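## Task

Take the yellow jar out of the crowded tray and end with it held motionless in the air. Its base must sit clearly more than one jar height above the tops of the remaining jars. Grip it firmly, with the fingertips well down from its lid, and keep it touching nothing else. Every other jar must stay in the tray, and the tray must lie flat on the table. At the end, nothing loose other than that jar and the tray may be gripped or pressed by the fingers.

## Robot and tools

Robot: one simulated xArm5 with a two-finger parallel gripper. There is only a single arm, so every command row describes that one arm. It has five joints, in this order: waist (turns about the vertical base axis, counterclockwise from above as the angle rises), shoulder, elbow, wrist pitch (these three bend within one vertical plane containing the waist axis), and wrist roll (spins the gripper about the direction the fingers point). The fingers therefore can only point within that vertical plane and never tilt sideways out of it.

Frame: the scene frame's origin is on the table surface directly under the arm base. +z is up, +x forward, +y to the left when facing +x. The base may be slightly tilted relative to the table. end_effector_position (metres) is the point between the finger pads when closed, roughly 2 cm behind the fingertips; it is given with end_effector_quat_wxyz and linear/angular velocities (m/s, rad/s). The printed position can be off, more so at long reach. The gripper's fingers point along its own +z and close along its own y. Closing pushes the fingertips about 10 mm further along +z.

Tool execute_actions, argument actions: a list holding one action, one wait, or nothing.
- Empty list {"actions": []}: no command, just returns the state.
- Action: {"rows": [[...], ...], "steps": N}. rows has 1 to 15 rows; steps is 1 to 15 (default 15), each step 1/30 s. Each row holds exactly 6 numbers: waist, shoulder, elbow, wrist pitch, wrist roll as absolute target joint angles in radians (the same convention as the Joint positions line), then the gripper opening. Row k is used on step k; if there are fewer rows than steps, the final row repeats. Joint ranges: waist -6.283 to 6.283, shoulder -2.059 to 2.094, elbow -3.927 to 0.192, wrist pitch -1.693 to 3.142, wrist roll -6.283 to 6.283. A target more than 0.010 rad beyond a range end, and further out than the current angle, gets the whole call refused (nothing sent). True ends may differ by up to 0.010 rad; a target past the true end is clipped, and "joint sent to its limit" may be reported (possibly about an earlier motion).
- Opening: a scale value from -1 (closed) to +1 (fully open, pad gap 0.084 m). It is a target, not an offset.
- Wait: {"steps": N} with N up to 300, no rows; returns after N steps counted from the previous result, including your reply time.
- Optional pictures: true/false controls whether camera images come back.

Motion limits: joint targets move at most 3.14 rad/s with about 0.16 s of acceleration, all joints arriving together. Per step, each target is clamped to within 0.623 rad of the measured angle, and targets that would put the hand more than 70 mm from its measured spot are scaled back. So large moves need several calls. Between calls the arm keeps heading to the last row sent until it is nearly stationary or blocked, or a step is HELD.

Result lines: Joint positions and Joint velocities list the five joints (rad, rad/s) then the pad gap (m, m/s). grip_measured is the measured opening on the command scale. "joint command not followed" means the clearance check altered or blocked targets (mount blocks and posts count as the arm). HELD marks steps whose row was not (fully) sent. MOTOR HOT appears from 65 °C; at 80 °C an OVER-TEMPERATURE FAULT brakes the arm until it cools. A TORQUE FAULT happens when contact torque reaches a joint's load limit (waist 44.5, shoulder 44.5, elbow 26.7, wrist pitch 17.8, wrist roll 17.8 N m, held weight included): the arm backs that joint off slightly, pauses 10 s and drops the rest of the call.

Gripping: to hold, keep commanding an opening well under grip_measured; the larger the gap, the firmer the squeeze (about 24 N per pad for objects up to about 6 cm wide). Commanding -1 gives full force on anything at least half a millimetre thick. Echoing grip_measured still squeezes lightly but wide objects may slip. A fast close can hit harder than normal.

zoom_image: camera (cam_head_left, cam_head_right, cam_high, cam_low) and region [x0, y0, x1, y1] in pixels of that camera's latest 504x504 image, origin top-left, at most 504 by 504. Intrinsics are given per camera; the head and low cameras have strong radial distortion, cam_high little.

read_manual: optional section "licences"; returns licence text only, no motion.

finished_scene: argument scene (integer 1 to 2) ends that scene for good and reports whether the goal holds; the next task appears in its result. Replying without a tool call ends everything.

Typical order: look, open the gripper, bring it above the target jar with fingers pointing down and rolled so the pads straddle the jar, descend so the tips sit well below the cap, close firmly, lift straight up far enough, check stillness and clearance, then end the scene.

Avoid: knocking jars out of the tray or off the table, tilting or dragging the tray, slamming or pushing hard, dropping the jar, and loading joints to a fault. Brief external tugs on the held jar or nudges to loose objects may occur, so keep the squeeze firm.

Each tool is called as name([rows], argument=value, ...), one row to a line, values as JSON.

## Session

execute_actions(actions=[])

Scene clock: 0.00 s of 4400.00 s.
end_effector_position=(-0.0141, +0.4477, +0.1614) grip_measured=+1.00 end_effector_quat_wxyz=(-0.146, +0.635, +0.741, +0.164) end_effector_velocity=(+0.000, +0.001, +0.001) end_effector_angular_velocity=(+0.001, +0.000, -0.001)
Joint positions: [ 1.576 -0.188 -0.452  0.18  -0.123  0.084]
Joint velocities: [-0.    -0.    -0.002  0.001  0.001  0.   ]
Motor temperatures (°C, as the motors report them): [30 36 33 37 40]

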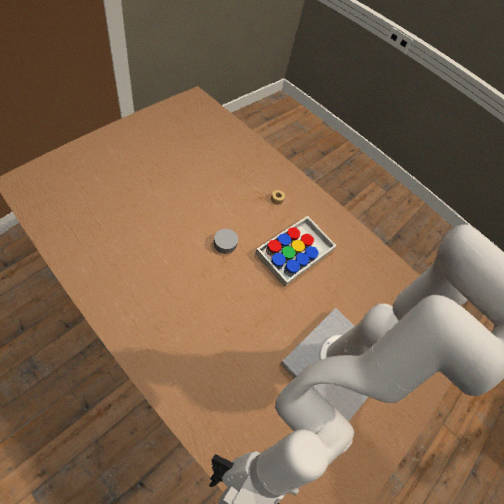

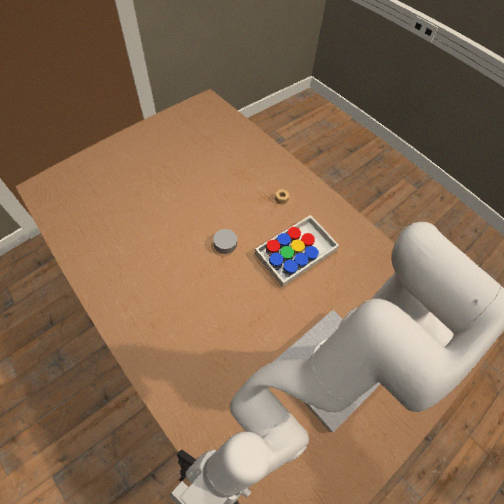

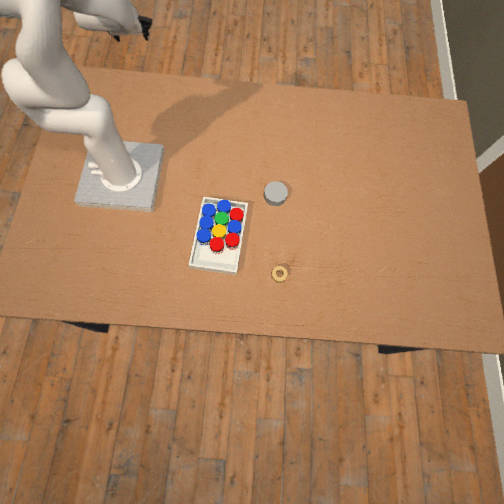

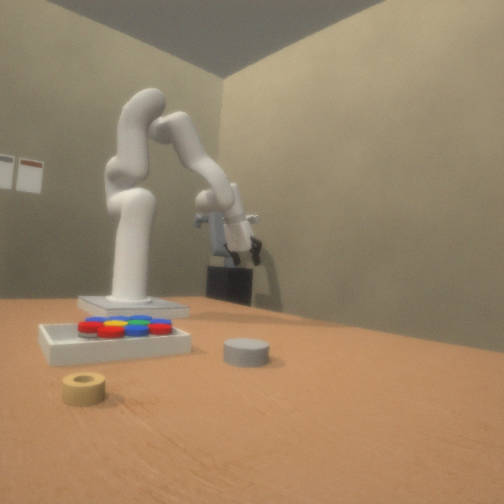

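zoom_image(camera="cam_high", region=[60, 120, 300, 300])

zoom_image(camera="cam_low", region=[20, 280, 220, 380])

Region (60, 120, 300, 300) of cam_high's 504x504 image, scaled by 2.100, with more detail than that image has; it fills the top 378 rows of this view, and the rest is white.

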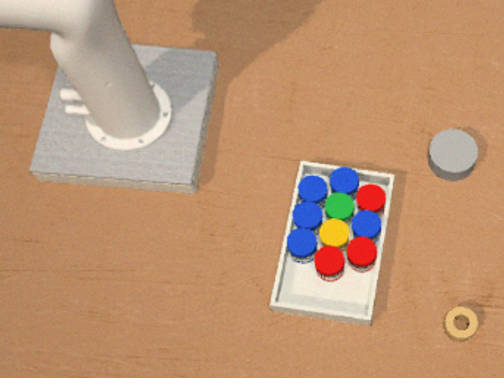

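Region (20, 280, 220, 380) of cam_low's 504x504 image, scaled by 2.520, with more detail than that image has.

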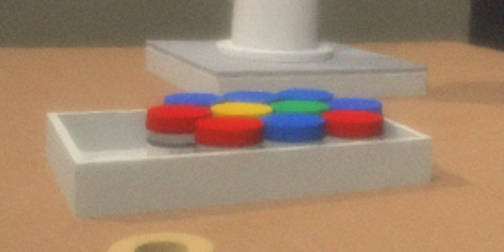

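execute_actions([
  {"rows":[[-0.5,-0.28,-0.528,0.808,-0.4,0.3]]},
], pictures=false)

execute_actions([
  {"steps":45},
])

Scene clock: 18.03 s of 4400.00 s.
end_effector_position=(+0.1699, +0.3584, +0.1500) grip_measured=+0.29 end_effector_quat_wxyz=(-0.032, +0.759, +0.644, +0.086) end_effector_velocity=(+0.367, -0.272, -0.003) end_effector_angular_velocity=(-0.379, +0.117, -0.901)
Joint positions: [ 1.099 -0.241 -0.496  0.541 -0.282  0.056]
Joint velocities: [-1.135 -0.08  -0.066  0.549 -0.243 -0.   ]
Motor temperatures (°C, as the motors report them): [30 37 35 37 40]
Steps of this call (steps 1 to 90: nothing new was sent; then 14.53 s passed at rest; steps 91 to 105: all 15 steps of this action). Readings (joint positions):
91: [1.576 -0.188 -0.452 0.181 -0.123]
92: [1.569 -0.189 -0.453 0.189 -0.126]
94: [1.511 -0.198 -0.460 0.250 -0.154]
98: [1.359 -0.218 -0.477 0.382 -0.212]
105: the state above

Scene clock: 19.53 s of 4400.00 s.
end_effector_position=(+0.3108, -0.1572, +0.1594) grip_measured=+0.29 end_effector_quat_wxyz=(+0.008, +0.999, -0.036, +0.003) end_effector_velocity=(+0.000, -0.002, +0.001) end_effector_angular_velocity=(-0.001, -0.003, -0.004)
Joint positions: [-0.498 -0.28  -0.528  0.808 -0.4    0.056]
Joint velocities: [-0.006 -0.    -0.003  0.001 -0.002  0.   ]
Motor temperatures (°C, as the motors report them): [30 37 35 37 40]
Steps of this call (steps 1 to 45: the robot went on to your last target). Readings (joint positions):
1: [1.061 -0.244 -0.498 0.559 -0.290]
2: [1.023 -0.246 -0.500 0.576 -0.298]
4: [0.946 -0.251 -0.504 0.606 -0.311]
8: [0.790 -0.258 -0.510 0.657 -0.333]
45: the state above

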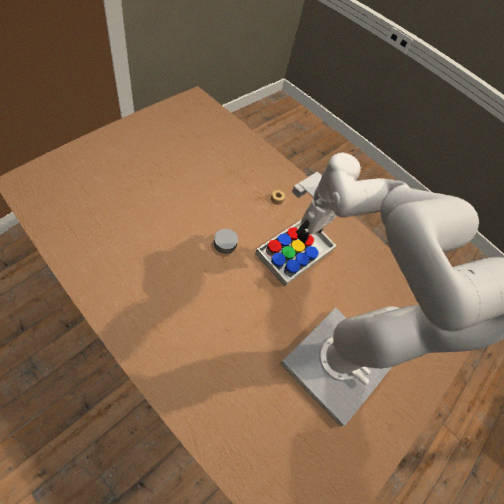

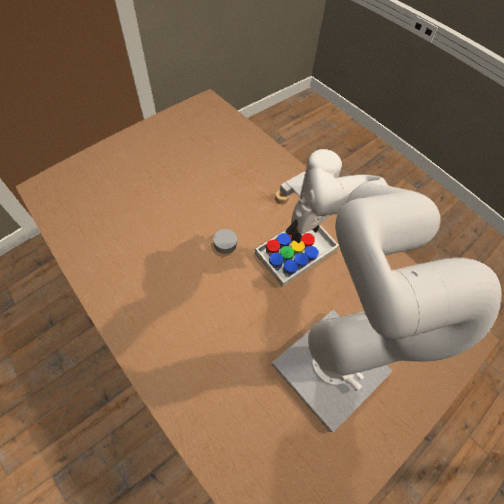

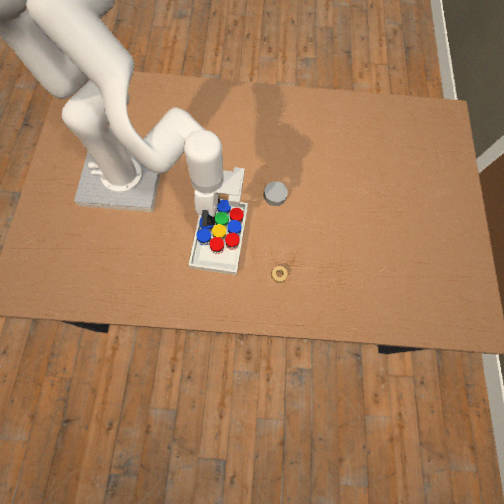

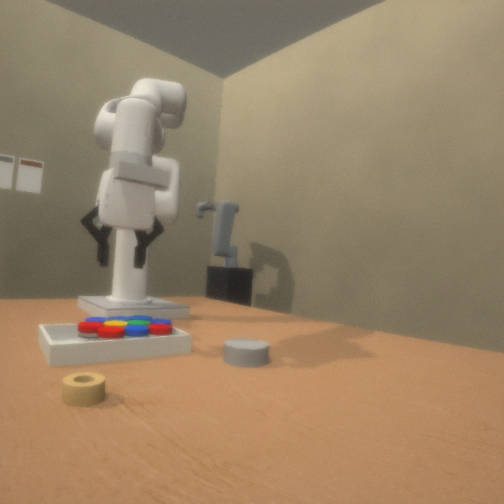

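execute_actions([
  {"rows":[[-0.51,-0.045,-0.498,0.555,-0.4,0.3]]},
])

zoom_image(camera="cam_high", region=[170, 170, 280, 280])

zoom_image(camera="cam_low", region=[20, 240, 220, 380])

zoom_image(camera="cam_head_left", region=[240, 190, 350, 300])

Scene clock: 26.13 s of 4400.00 s.
end_effector_position=(+0.3166, -0.1661, +0.0858) grip_measured=+0.29 end_effector_quat_wxyz=(+0.006, +0.999, -0.042, -0.001) end_effector_velocity=(-0.006, +0.003, -0.005) end_effector_angular_velocity=(+0.008, +0.014, -0.001)
Joint positions: [-0.51  -0.047 -0.5    0.555 -0.4    0.056]
Joint velocities: [ 0.     0.003  0.012  0.001  0.001 -0.   ]
Motor temperatures (°C, as the motors report them): [30 37 35 37 40]
Steps of this call (steps 1 to 15: the robot went on to your last target; steps 16 to 90: nothing new was sent; then 3.10 s passed at rest; steps 91 to 105: all 15 steps of this action). Readings (joint positions):
91: [-0.500 -0.280 -0.528 0.808 -0.400]
92: [-0.500 -0.274 -0.528 0.799 -0.400]
94: [-0.503 -0.217 -0.525 0.731 -0.400]
98: [-0.510 -0.058 -0.494 0.578 -0.400]
105: the state above

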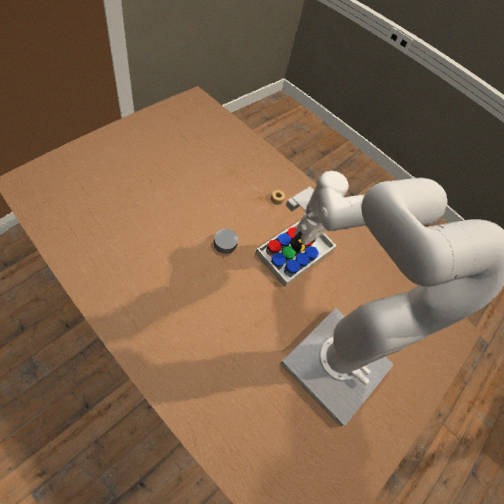

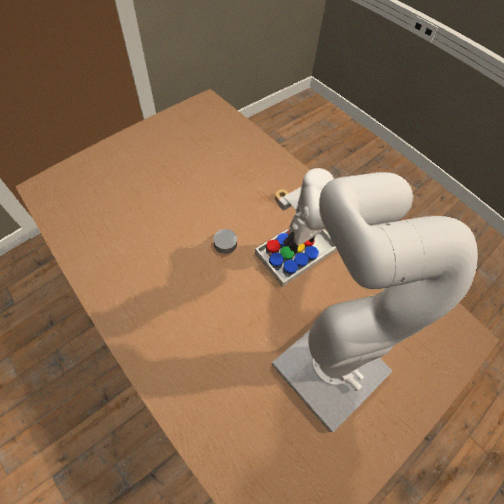

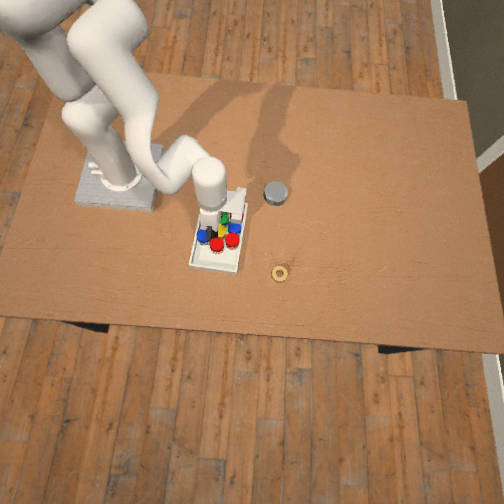

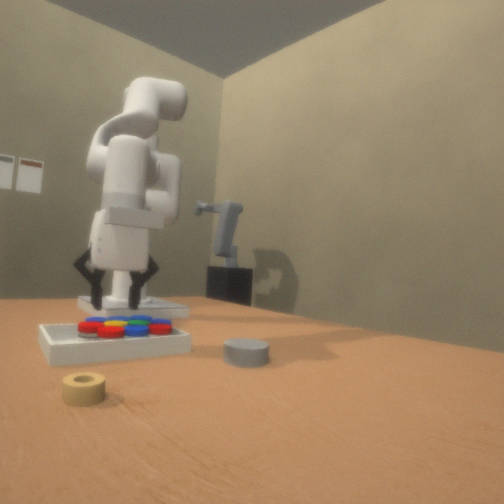

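Region (170, 170, 280, 280) of cam_high's 504x504 image, scaled by 4.582, with more detail than that image has.

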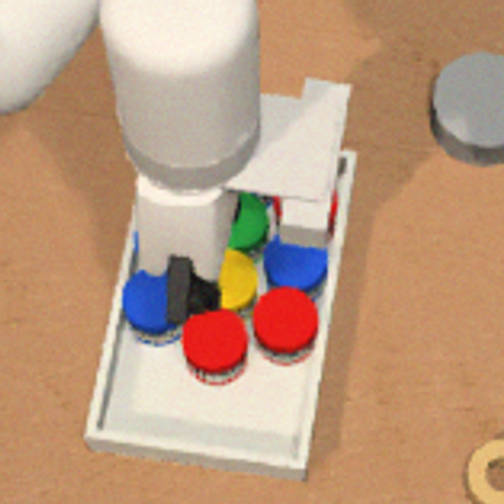

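Region (20, 240, 220, 380) of cam_low's 504x504 image, scaled by 2.520, with more detail than that image has; it fills the top 353 rows of this view, and the rest is white.

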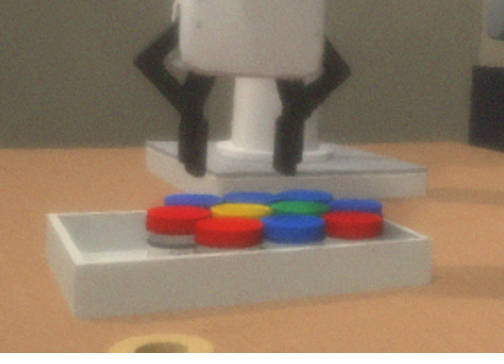

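Region (240, 190, 350, 300) of cam_head_left's 504x504 image, scaled by 4.582, with more detail than that image has.

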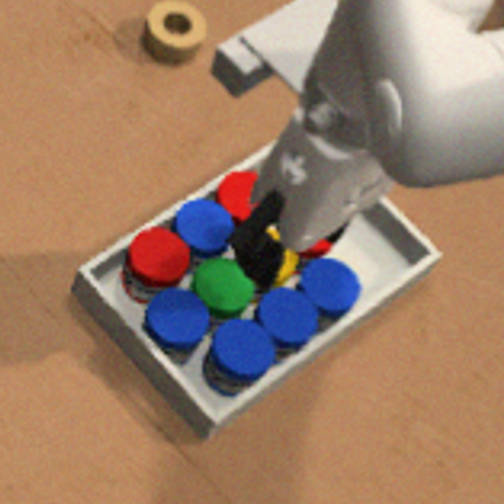

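execute_actions([
  {"rows":[[-0.558,0.03,-0.572,0.554,-0.44,-0.15],[-0.558,0.03,-0.572,0.554,-0.44,-0.15],[-0.558,0.03,-0.572,0.554,-0.44,-0.15],[-0.558,0.03,-0.572,0.554,-0.44,-0.15],[-0.558,0.045,-0.572,0.539,-0.44,-0.15],[-0.558,0.063,-0.572,0.521,-0.44,-0.15]]},
])

zoom_image(camera="cam_high", region=[170, 170, 280, 280])

zoom_image(camera="cam_low", region=[20, 240, 220, 380])

zoom_image(camera="cam_head_left", region=[240, 190, 350, 300])

Scene clock: 33.67 s of 4400.00 s.
end_effector_position=(+0.3261, -0.1918, +0.0711) grip_measured=-0.16 end_effector_quat_wxyz=(+0.005, +0.999, -0.046, -0.002) end_effector_velocity=(+0.005, -0.003, +0.003) end_effector_angular_velocity=(-0.007, -0.012, +0.000)
Joint positions: [-0.558  0.062 -0.572  0.521 -0.44   0.037]
Joint velocities: [-0.    -0.    -0.008 -0.006 -0.001 -0.   ]
Motor temperatures (°C, as the motors report them): [30 37 35 37 40]
Steps of this call (steps 1 to 15: the robot went on to your last target; steps 16 to 90: nothing new was sent; then 4.03 s passed at rest; steps 91 to 105: all 15 steps of this action). Readings (joint positions):
91: [-0.510 -0.045 -0.498 0.555 -0.400]
92: [-0.514 -0.038 -0.504 0.555 -0.405]
94: [-0.538 -0.001 -0.541 0.555 -0.424]
98: [-0.557 0.046 -0.571 0.535 -0.438]
105: the state above

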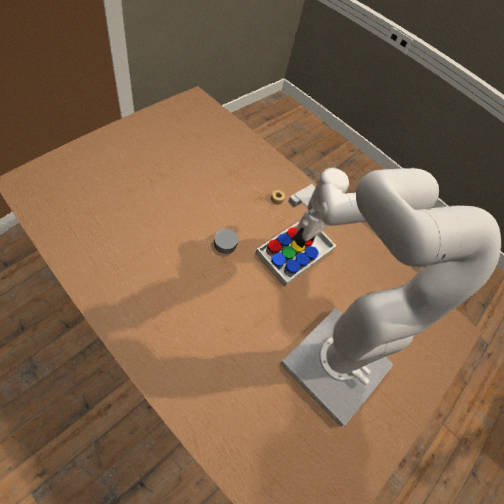

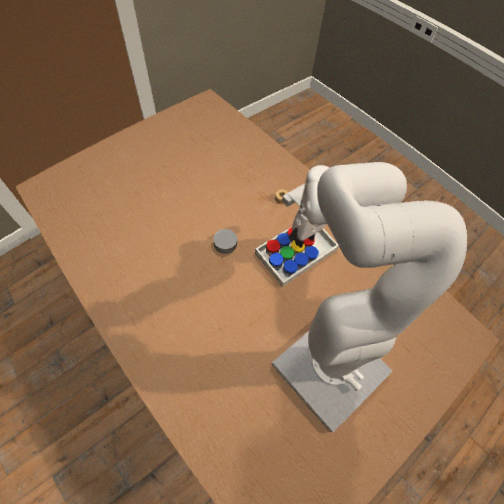

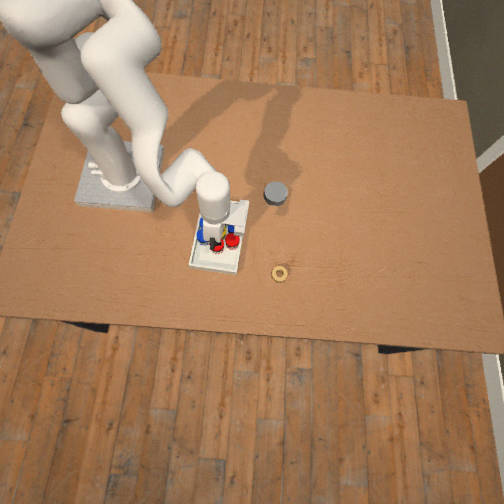

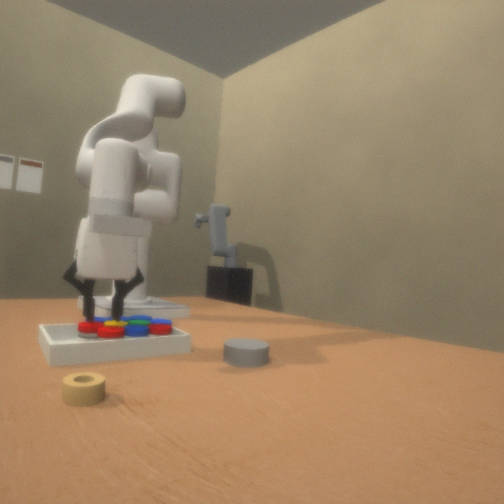

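Region (170, 170, 280, 280) of cam_high's 504x504 image, scaled by 4.582, with more detail than that image has.

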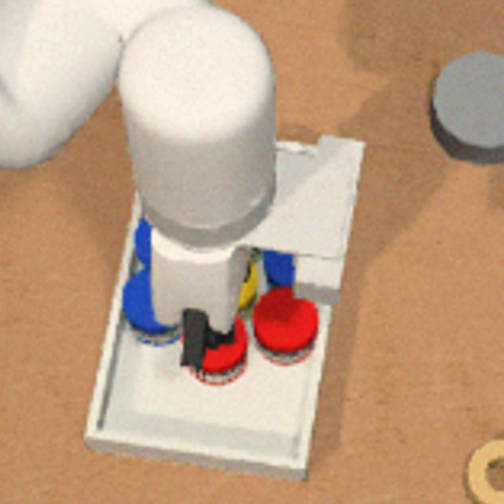

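Region (20, 240, 220, 380) of cam_low's 504x504 image, scaled by 2.520, with more detail than that image has; it fills the top 353 rows of this view, and the rest is white.

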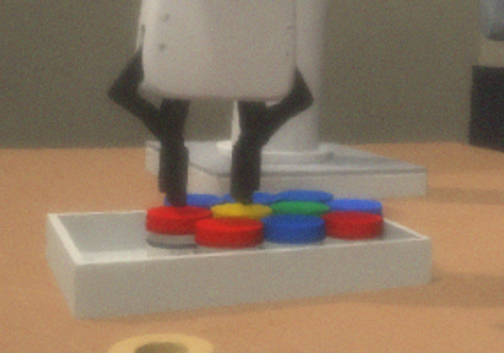

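Region (240, 190, 350, 300) of cam_head_left's 504x504 image, scaled by 4.582, with more detail than that image has.

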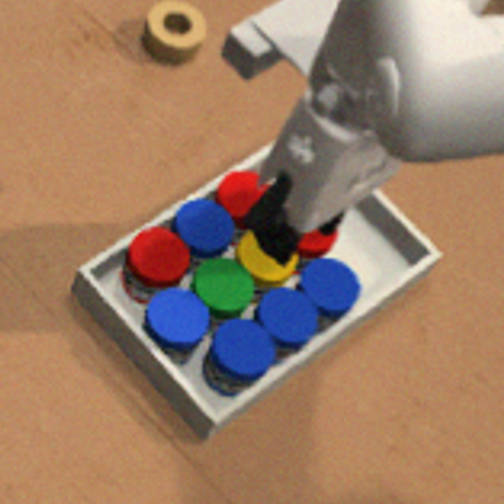

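About 5 mm to go; descend slowly.

execute_actions([
  {"rows":[[-0.558,0.067,-0.572,0.517,-0.44,-0.15],[-0.558,0.07,-0.572,0.514,-0.44,-0.15],[-0.558,0.073,-0.572,0.511,-0.44,-0.15],[-0.558,0.076,-0.572,0.508,-0.44,-0.15],[-0.558,0.079,-0.572,0.505,-0.44,-0.15],[-0.558,0.082,-0.572,0.502,-0.44,-0.15],[-0.558,0.085,-0.572,0.499,-0.44,-0.15]]},
])

zoom_image(camera="cam_low", region=[40, 280, 180, 370])

Scene clock: 40.23 s of 4400.00 s.
end_effector_position=(+0.3275, -0.1928, +0.0655) grip_measured=-0.16 end_effector_quat_wxyz=(+0.006, +0.999, -0.046, -0.001) end_effector_velocity=(+0.000, +0.000, -0.001) end_effector_angular_velocity=(-0.000, -0.000, +0.001)
Joint positions: [-0.558  0.083 -0.574  0.499 -0.44   0.037]
Joint velocities: [ 0.     0.002  0.001 -0.003 -0.     0.   ]
Motor temperatures (°C, as the motors report them): [30 37 35 37 40]
Steps of this call (steps 1 to 15: the robot went on to your last target; steps 16 to 90: nothing new was sent; then 3.07 s passed at rest; steps 91 to 105: all 15 steps of this action). Readings (joint positions):
91: [-0.558 0.063 -0.572 0.521 -0.440]
92: [-0.558 0.064 -0.572 0.520 -0.440]
94: [-0.558 0.068 -0.572 0.516 -0.440]
98: [-0.558 0.079 -0.572 0.505 -0.440]
105: the state above

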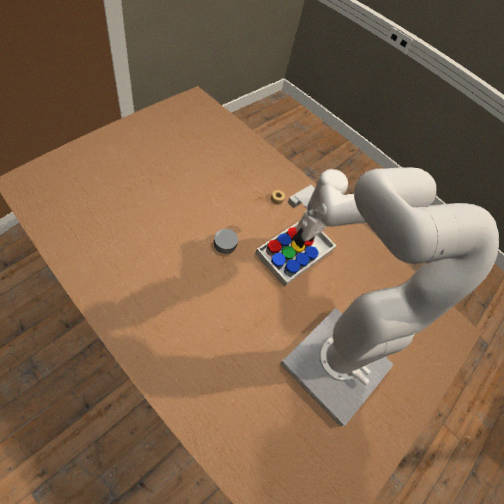

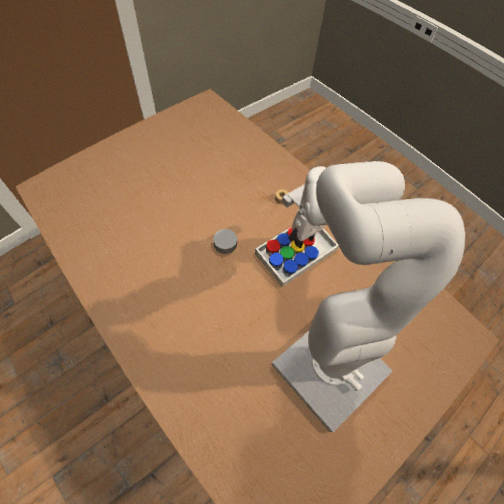

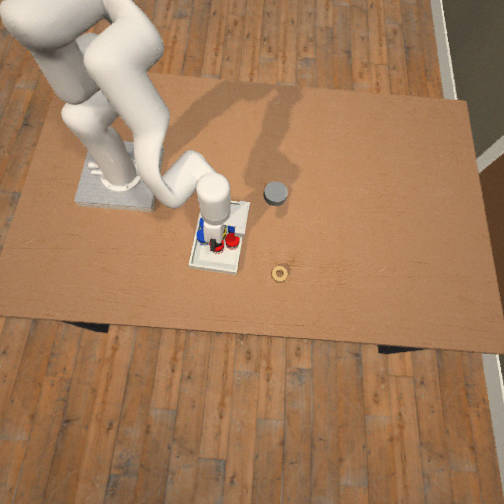

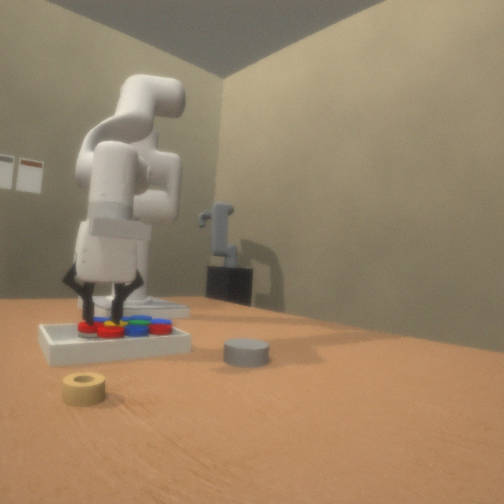

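Region (40, 280, 180, 370) of cam_low's 504x504 image, scaled by 3.600, with more detail than that image has; it fills the top 324 rows of this view, and the rest is white.

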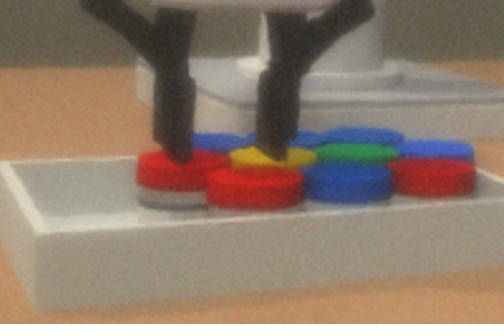

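execute_actions([
  {"rows":[[-0.563,0.0885,-0.576,0.499,-0.445,-0.115],[-0.568,0.092,-0.5795,0.499,-0.45,-0.08],[-0.573,0.0955,-0.583,0.499,-0.455,-0.045],[-0.578,0.099,-0.587,0.499,-0.46,-0.01],[-0.583,0.103,-0.5905,0.499,-0.465,0.025],[-0.588,0.1065,-0.594,0.499,-0.47,0.06],[-0.593,0.11,-0.598,0.499,-0.475,0.095],[-0.598,0.114,-0.602,0.499,-0.48,0.13],[-0.603,0.1175,-0.6055,0.499,-0.485,0.165],[-0.608,0.121,-0.609,0.499,-0.49,0.2],[-0.613,0.125,-0.613,0.499,-0.495,0.235],[-0.618,0.129,-0.617,0.499,-0.5,0.27],[-0.623,0.1325,-0.6205,0.499,-0.505,0.305],[-0.628,0.136,-0.624,0.499,-0.51,0.34],[-0.634,0.14,-0.628,0.499,-0.516,0.37]]},
], pictures=false)

execute_actions([
  {"rows":[[-0.634,0.05,-0.628,0.589,-0.516,0.37]]},
])

zoom_image(camera="cam_low", region=[20, 240, 220, 380])

zoom_image(camera="cam_head_left", region=[240, 190, 350, 300])

Scene clock: 48.10 s of 4400.00 s.
end_effector_position=(+0.3253, -0.2187, +0.0616) grip_measured=+0.32 end_effector_quat_wxyz=(+0.005, +0.999, -0.046, -0.001) end_effector_velocity=(-0.012, -0.064, -0.012) end_effector_angular_velocity=(+0.009, +0.010, -0.002)
Joint positions: [-0.618  0.129 -0.618  0.499 -0.5    0.057]
Joint velocities: [-0.152  0.115 -0.106  0.004 -0.15   0.04 ]
Motor temperatures (°C, as the motors report them): [30 37 34 37 40]
Steps of this call (steps 1 to 15: the robot went on to your last target; steps 16 to 90: nothing new was sent; then 4.37 s passed at rest; steps 91 to 105: all 15 steps of this action). Readings (joint positions):
91: [-0.558 0.085 -0.572 0.499 -0.440]
92: [-0.559 0.086 -0.573 0.499 -0.441]
94: [-0.564 0.090 -0.577 0.499 -0.447]
98: [-0.582 0.103 -0.591 0.498 -0.465]
105: the state above

Scene clock: 48.60 s of 4400.00 s.
end_effector_position=(+0.3209, -0.2232, +0.0879) grip_measured=+0.36 end_effector_quat_wxyz=(+0.004, +0.999, -0.047, -0.003) end_effector_velocity=(+0.008, -0.005, +0.009) end_effector_angular_velocity=(-0.015, -0.022, +0.003)
Joint positions: [-0.634  0.052 -0.626  0.589 -0.516  0.059]
Joint velocities: [ 0.001 -0.011 -0.013 -0.002 -0.002  0.   ]
Motor temperatures (°C, as the motors report them): [30 37 35 37 40]
Steps of this call (steps 1 to 15: all 15 steps of this action). Readings (joint positions):
1: [-0.623 0.132 -0.621 0.499 -0.505]
2: [-0.627 0.130 -0.624 0.507 -0.508]
4: [-0.632 0.098 -0.614 0.553 -0.513]
8: [-0.635 0.057 -0.623 0.587 -0.516]
15: the state above

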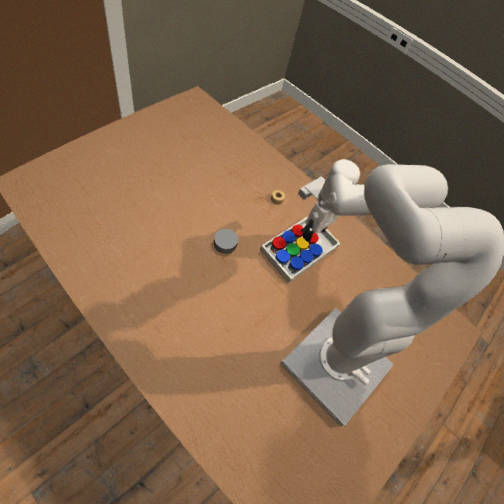

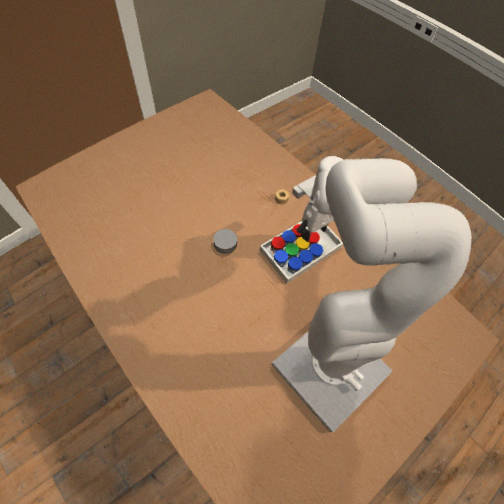

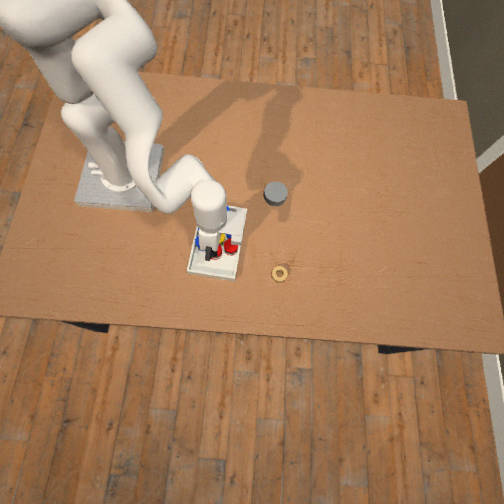

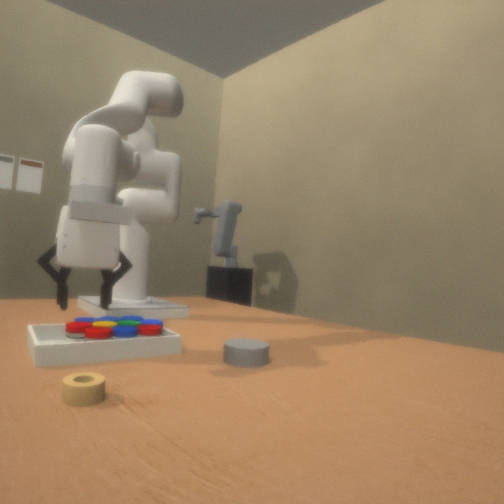

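Region (20, 240, 220, 380) of cam_low's 504x504 image, scaled by 2.520, with more detail than that image has; it fills the top 353 rows of this view, and the rest is white.

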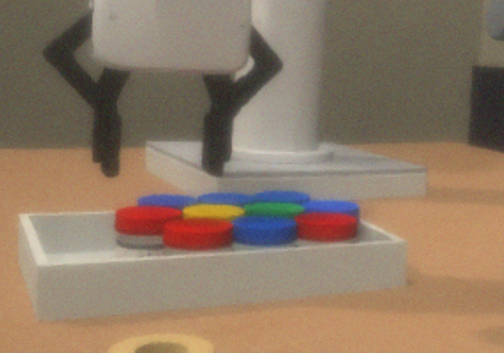

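Region (240, 190, 350, 300) of cam_head_left's 504x504 image, scaled by 4.582, with more detail than that image has.

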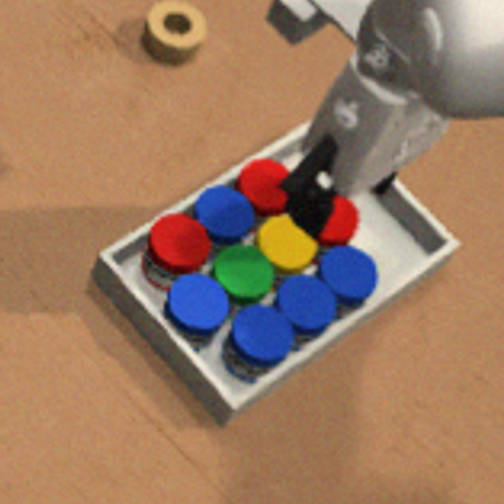

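execute_actions([
  {"rows":[[-0.601,0.07,-0.632,0.596,-0.483,-0.15],[-0.601,0.08,-0.632,0.586,-0.483,-0.15],[-0.601,0.09,-0.632,0.576,-0.483,-0.15],[-0.601,0.098,-0.632,0.568,-0.483,-0.15],[-0.601,0.104,-0.632,0.562,-0.483,-0.15],[-0.601,0.109,-0.632,0.557,-0.483,-0.15],[-0.601,0.113,-0.632,0.553,-0.483,-0.15],[-0.601,0.116,-0.632,0.55,-0.483,-0.15],[-0.601,0.119,-0.632,0.547,-0.483,-0.15],[-0.601,0.122,-0.632,0.544,-0.483,-0.15],[-0.601,0.124,-0.632,0.542,-0.483,-0.15]]},
], pictures=false)

execute_actions([
  {"rows":[[-0.603,0.126,-0.6335,0.5415,-0.485,-0.15],[-0.605,0.128,-0.635,0.541,-0.487,-0.15],[-0.607,0.13,-0.6365,0.5405,-0.489,-0.11],[-0.609,0.132,-0.638,0.54,-0.491,-0.07],[-0.611,0.134,-0.6395,0.5395,-0.493,-0.03],[-0.613,0.136,-0.641,0.539,-0.495,0.01],[-0.615,0.138,-0.6425,0.5385,-0.497,0.05],[-0.617,0.14,-0.644,0.538,-0.499,0.09],[-0.619,0.142,-0.6455,0.538,-0.501,0.13],[-0.621,0.144,-0.647,0.5375,-0.503,0.17],[-0.623,0.146,-0.6485,0.537,-0.505,0.21],[-0.625,0.148,-0.65,0.5365,-0.507,0.25],[-0.627,0.15,-0.651,0.536,-0.509,0.29],[-0.627,0.15,-0.651,0.536,-0.509,0.33],[-0.627,0.15,-0.651,0.536,-0.509,0.37]]},
])

zoom_image(camera="cam_low", region=[20, 240, 220, 380])

Scene clock: 74.60 s of 4400.00 s.
end_effector_position=(+0.3277, -0.2125, +0.0658) grip_measured=-0.16 end_effector_quat_wxyz=(+0.000, +0.999, -0.047, -0.011) end_effector_velocity=(+0.002, -0.001, -0.004) end_effector_angular_velocity=(-0.004, -0.006, +0.000)
Joint positions: [-0.601  0.122 -0.633  0.543 -0.483  0.037]
Joint velocities: [-0.     0.014 -0.    -0.021 -0.     0.001]
Motor temperatures (°C, as the motors report them): [30 37 35 37 40]
Steps of this call (steps 1 to 15: the robot went on to your last target; steps 16 to 90: nothing new was sent; then 22.50 s passed at rest; steps 91 to 105: all 15 steps of this action). Readings (joint positions):
91: [-0.634 0.050 -0.628 0.589 -0.516]
92: [-0.629 0.053 -0.629 0.590 -0.510]
94: [-0.612 0.069 -0.632 0.586 -0.494]
98: [-0.602 0.103 -0.631 0.564 -0.484]
105: the state above

Scene clock: 75.10 s of 4400.00 s.
end_effector_position=(+0.3271, -0.2234, +0.0624) grip_measured=+0.30 end_effector_quat_wxyz=(+0.000, +0.999, -0.047, -0.010) end_effector_velocity=(-0.004, -0.017, -0.008) end_effector_angular_velocity=(+0.004, +0.003, -0.004)
Joint positions: [-0.625  0.147 -0.652  0.535 -0.506  0.057]
Joint velocities: [-0.042  0.042 -0.025 -0.012 -0.038  0.049]
Motor temperatures (°C, as the motors report them): [30 37 35 37 40]
Steps of this call (steps 1 to 15: all 15 steps of this action). Readings (joint positions):
1: [-0.601 0.122 -0.634 0.542 -0.483]
2: [-0.602 0.123 -0.634 0.542 -0.484]
4: [-0.604 0.125 -0.636 0.541 -0.486]
8: [-0.611 0.132 -0.642 0.539 -0.493]
15: the state above

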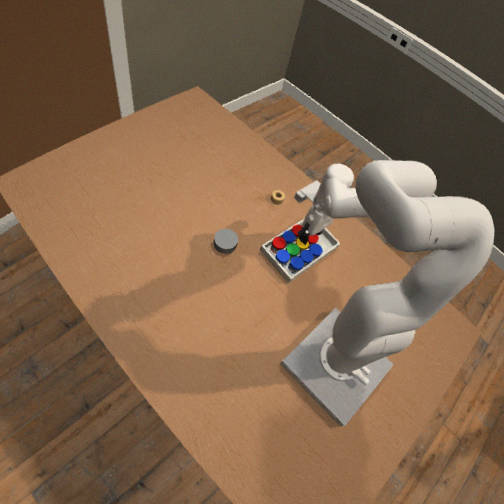

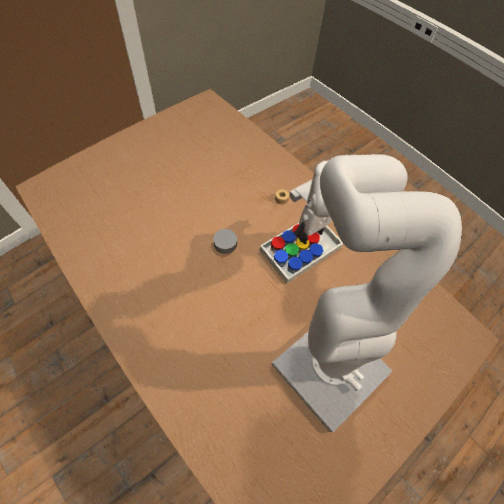

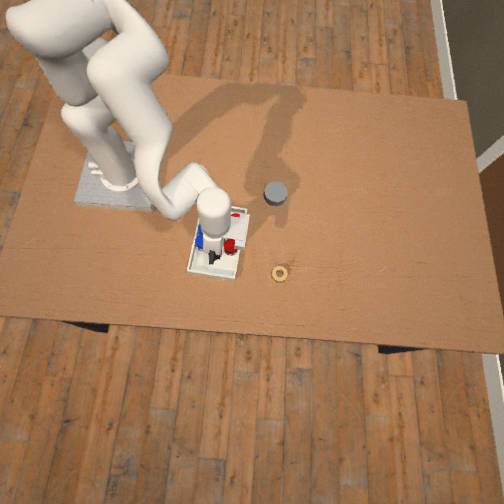

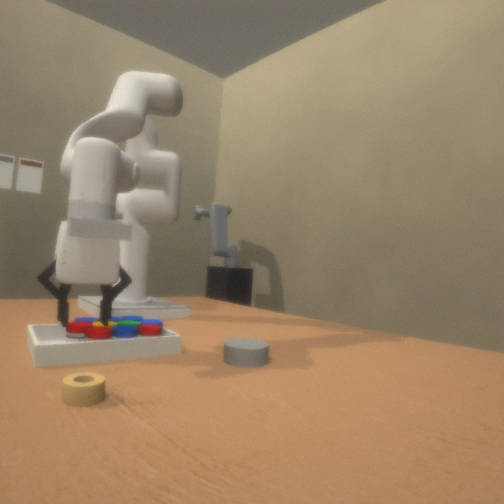

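Region (20, 240, 220, 380) of cam_low's 504x504 image, scaled by 2.520, with more detail than that image has; it fills the top 353 rows of this view, and the rest is white.

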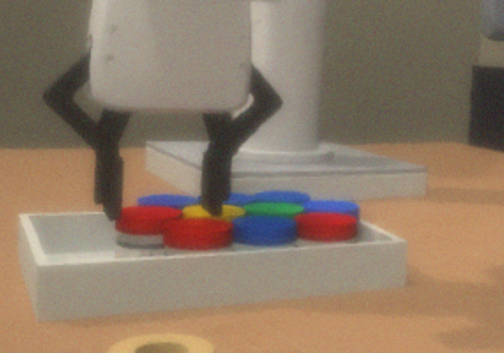

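execute_actions([
  {"rows":[[-0.627,0.0,-0.62,0.63,-0.509,0.1],[-0.627,0.0,-0.62,0.63,-0.509,0.37],[-0.627,0.0,-0.62,0.63,-0.509,0.37],[-0.627,0.0,-0.62,0.63,-0.509,0.37],[-0.05,0.0,-0.62,0.63,1.05,0.1]]},
], pictures=false)

execute_actions([
  {"steps":20},
])

zoom_image(camera="cam_high", region=[175, 195, 265, 285])

Scene clock: 80.23 s of 4400.00 s.
end_effector_position=(+0.3707, -0.1063, +0.0945) grip_measured=+0.09 end_effector_quat_wxyz=(+0.006, +0.995, -0.099, -0.008) end_effector_velocity=(+0.114, +0.368, +0.017) end_effector_angular_velocity=(-0.047, -0.040, -0.880)
Joint positions: [-0.306  0.017 -0.618  0.623 -0.082  0.048]
Joint velocities: [ 0.996 -0.06  -0.004  0.026  1.877 -0.   ]
Motor temperatures (°C, as the motors report them): [30 37 35 37 40]
Steps of this call (steps 1 to 15: the robot went on to your last target; steps 16 to 90: nothing new was sent; then 1.63 s passed at rest; steps 91 to 105: all 15 steps of this action). Readings (joint positions):
91: [-0.627 0.150 -0.652 0.537 -0.509]
92: [-0.626 0.143 -0.650 0.542 -0.509]
94: [-0.626 0.093 -0.625 0.584 -0.509]
98: [-0.568 0.023 -0.621 0.615 -0.439]
105: the state above

Scene clock: 80.90 s of 4400.00 s.
end_effector_position=(+0.3885, -0.0090, +0.0999) grip_measured=+0.09 end_effector_quat_wxyz=(+0.008, +0.859, -0.512, +0.002) end_effector_velocity=(+0.001, +0.002, +0.001) end_effector_angular_velocity=(-0.000, -0.003, -0.005)
Joint positions: [-0.051  0.    -0.62   0.63   1.049  0.048]
Joint velocities: [ 0.004 -0.    -0.001 -0.001  0.009 -0.   ]
Motor temperatures (°C, as the motors report them): [30 37 35 37 40]
Steps of this call (steps 1 to 20: the robot went on to your last target). Readings (joint positions):
1: [-0.274 0.015 -0.618 0.624 -0.017]
2: [-0.242 0.013 -0.618 0.625 0.054]
4: [-0.182 0.009 -0.618 0.626 0.218]
8: [-0.091 0.003 -0.619 0.629 0.611]
20: the state above

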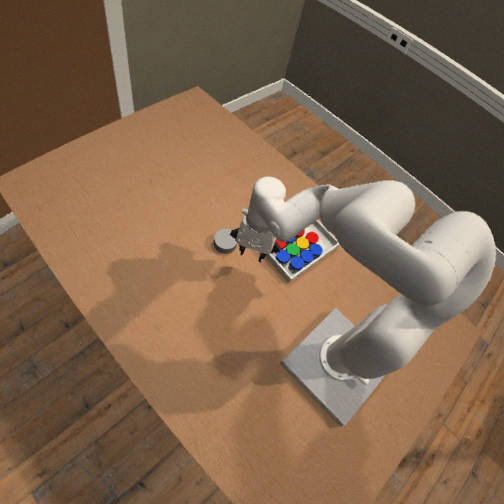

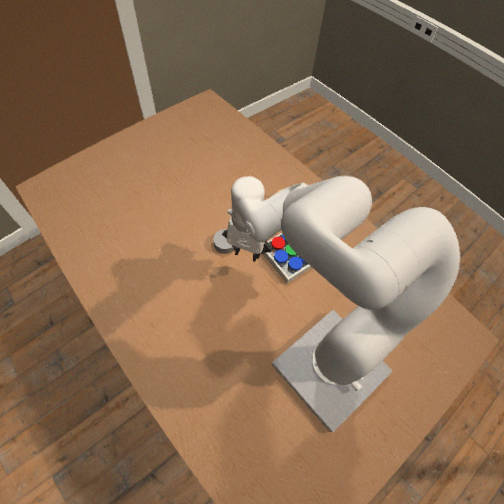

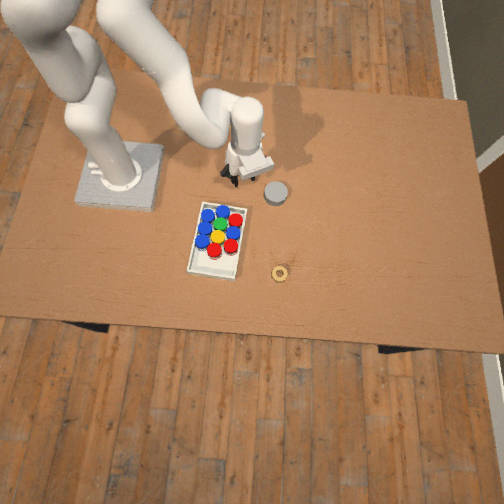

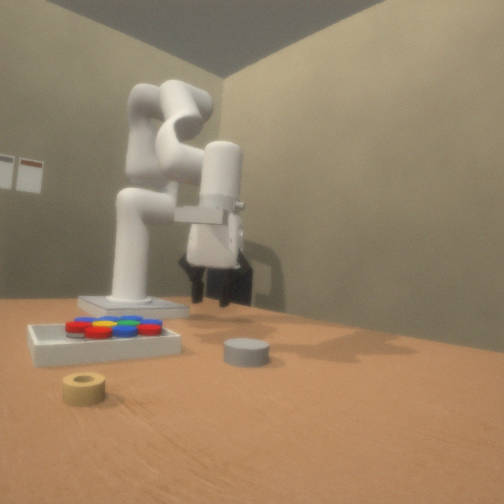

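Region (175, 195, 265, 285) of cam_high's 504x504 image, scaled by 5.600, with more detail than that image has.

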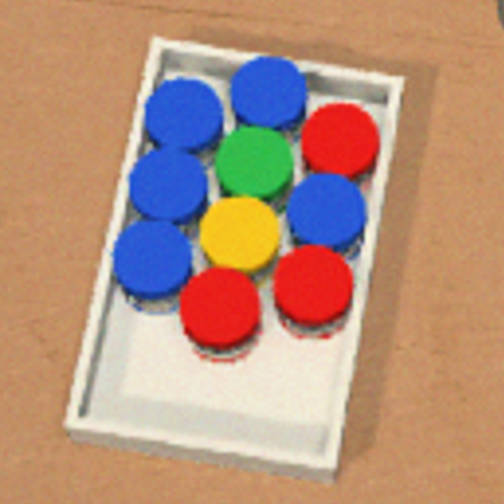

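execute_actions([
  {"rows":[[-0.702,0.13,-0.685,0.567,0.996,0.3]]},
], pictures=false)

execute_actions([
  {"steps":15},
], pictures=false)

execute_actions([
  {"rows":[[-0.702,0.145,-0.685,0.552,0.996,0.3],[-0.702,0.155,-0.685,0.542,0.996,0.3],[-0.702,0.165,-0.685,0.532,0.996,0.3],[-0.702,0.175,-0.685,0.522,0.996,0.3],[-0.702,0.185,-0.685,0.512,0.996,0.3],[-0.702,0.195,-0.685,0.502,0.996,0.3],[-0.702,0.203,-0.685,0.494,0.996,0.3]]},
])

zoom_image(camera="cam_head_right", region=[260, 190, 360, 290])

zoom_image(camera="cam_low", region=[0, 260, 200, 380])

Scene clock: 93.23 s of 4400.00 s.
end_effector_position=(+0.3527, -0.1968, +0.0838) grip_measured=+0.29 end_effector_quat_wxyz=(+0.006, +0.725, -0.689, +0.002) end_effector_velocity=(-0.189, -0.402, -0.040) end_effector_angular_velocity=(+0.009, -0.011, -1.007)
Joint positions: [-0.535  0.097 -0.669  0.583  1.01   0.056]
Joint velocities: [-1.095  0.216 -0.106 -0.104 -0.087  0.   ]
Motor temperatures (°C, as the motors report them): [30 37 35 37 40]
Steps of this call (steps 1 to 30: the robot went on to your last target; steps 31 to 90: nothing new was sent; then 8.83 s passed at rest; steps 91 to 105: all 15 steps of this action). Readings (joint positions):
91: [-0.050 0.000 -0.620 0.630 1.050]
92: [-0.056 0.001 -0.621 0.629 1.049]
94: [-0.116 0.014 -0.628 0.623 1.044]
98: [-0.277 0.046 -0.644 0.608 1.031]
105: the state above

Scene clock: 93.73 s of 4400.00 s.
end_effector_position=(+0.3191, -0.2553, +0.0777) grip_measured=+0.29 end_effector_quat_wxyz=(-0.005, -0.671, +0.742, -0.002) end_effector_velocity=(-0.002, -0.002, -0.000) end_effector_angular_velocity=(+0.001, +0.001, -0.006)
Joint positions: [-0.701  0.13  -0.685  0.567  0.996  0.056]
Joint velocities: [-0.007  0.002 -0.001  0.    -0.001 -0.   ]
Motor temperatures (°C, as the motors report them): [30 37 35 37 40]
Steps of this call (steps 1 to 15: the robot went on to your last target). Readings (joint positions):
1: [-0.572 0.104 -0.672 0.579 1.007]
2: [-0.608 0.111 -0.676 0.576 1.004]
4: [-0.668 0.123 -0.681 0.571 0.999]
8: [-0.699 0.129 -0.684 0.568 0.996]
15: the state above

Scene clock: 94.23 s of 4400.00 s.
end_effector_position=(+0.3198, -0.2568, +0.0533) grip_measured=+0.29 end_effector_quat_wxyz=(-0.005, -0.670, +0.742, -0.002) end_effector_velocity=(+0.005, -0.003, +0.003) end_effector_angular_velocity=(-0.010, -0.012, +0.002)
Joint positions: [-0.702  0.202 -0.685  0.494  0.996  0.056]
Joint velocities: [ 0.    -0.    -0.007 -0.009 -0.002 -0.   ]
Motor temperatures (°C, as the motors report them): [30 37 35 37 40]
Steps of this call (steps 1 to 15: all 15 steps of this action). Readings (joint positions):
1: [-0.701 0.130 -0.685 0.567 0.996]
2: [-0.701 0.133 -0.685 0.563 0.996]
4: [-0.701 0.146 -0.686 0.550 0.996]
8: [-0.702 0.184 -0.685 0.513 0.996]
15: the state above

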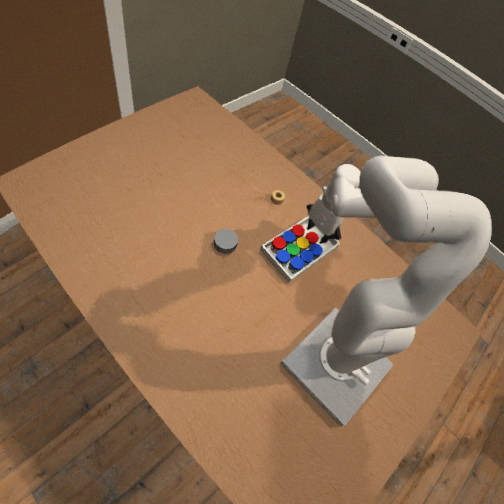

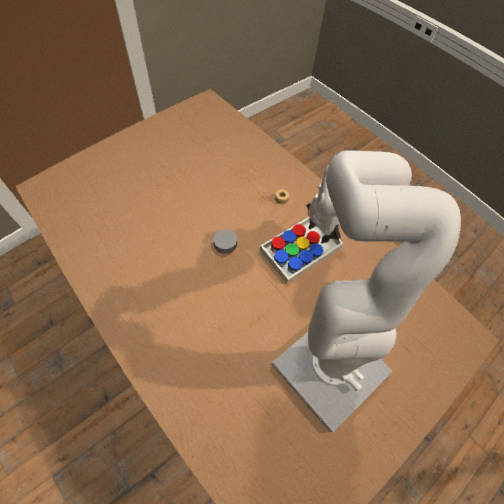

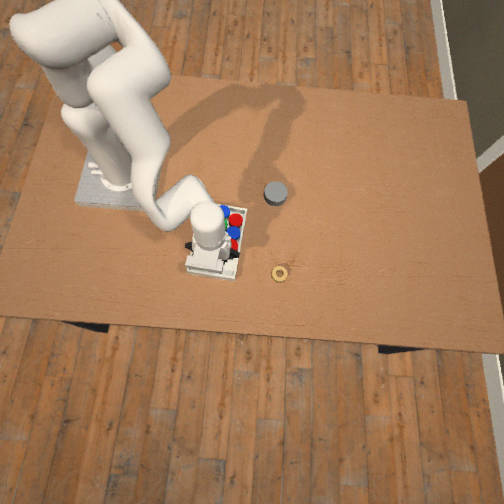

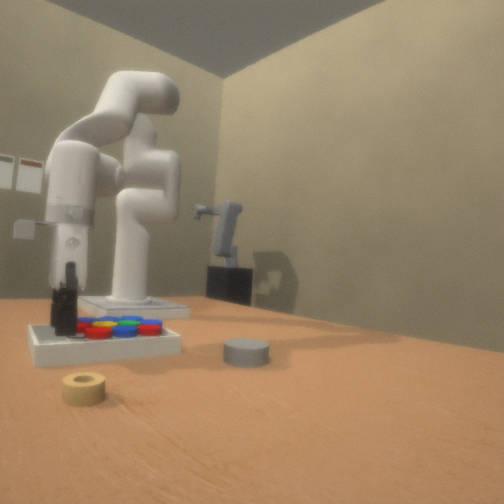

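Region (260, 190, 360, 290) of cam_head_right's 504x504 image, scaled by 5.040, with more detail than that image has.

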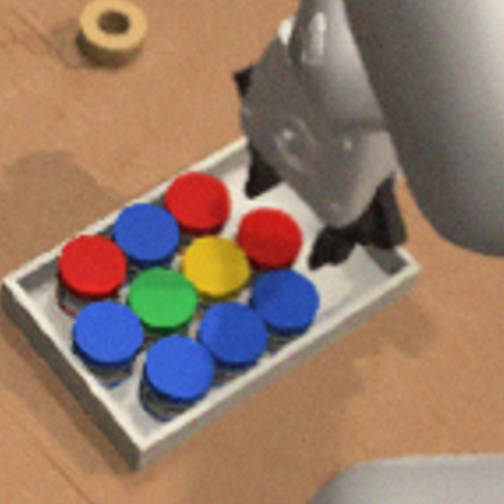

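Region (0, 260, 200, 380) of cam_low's 504x504 image, scaled by 2.520, with more detail than that image has; it fills the top 302 rows of this view, and the rest is white.

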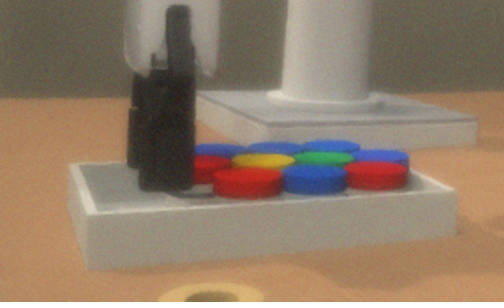

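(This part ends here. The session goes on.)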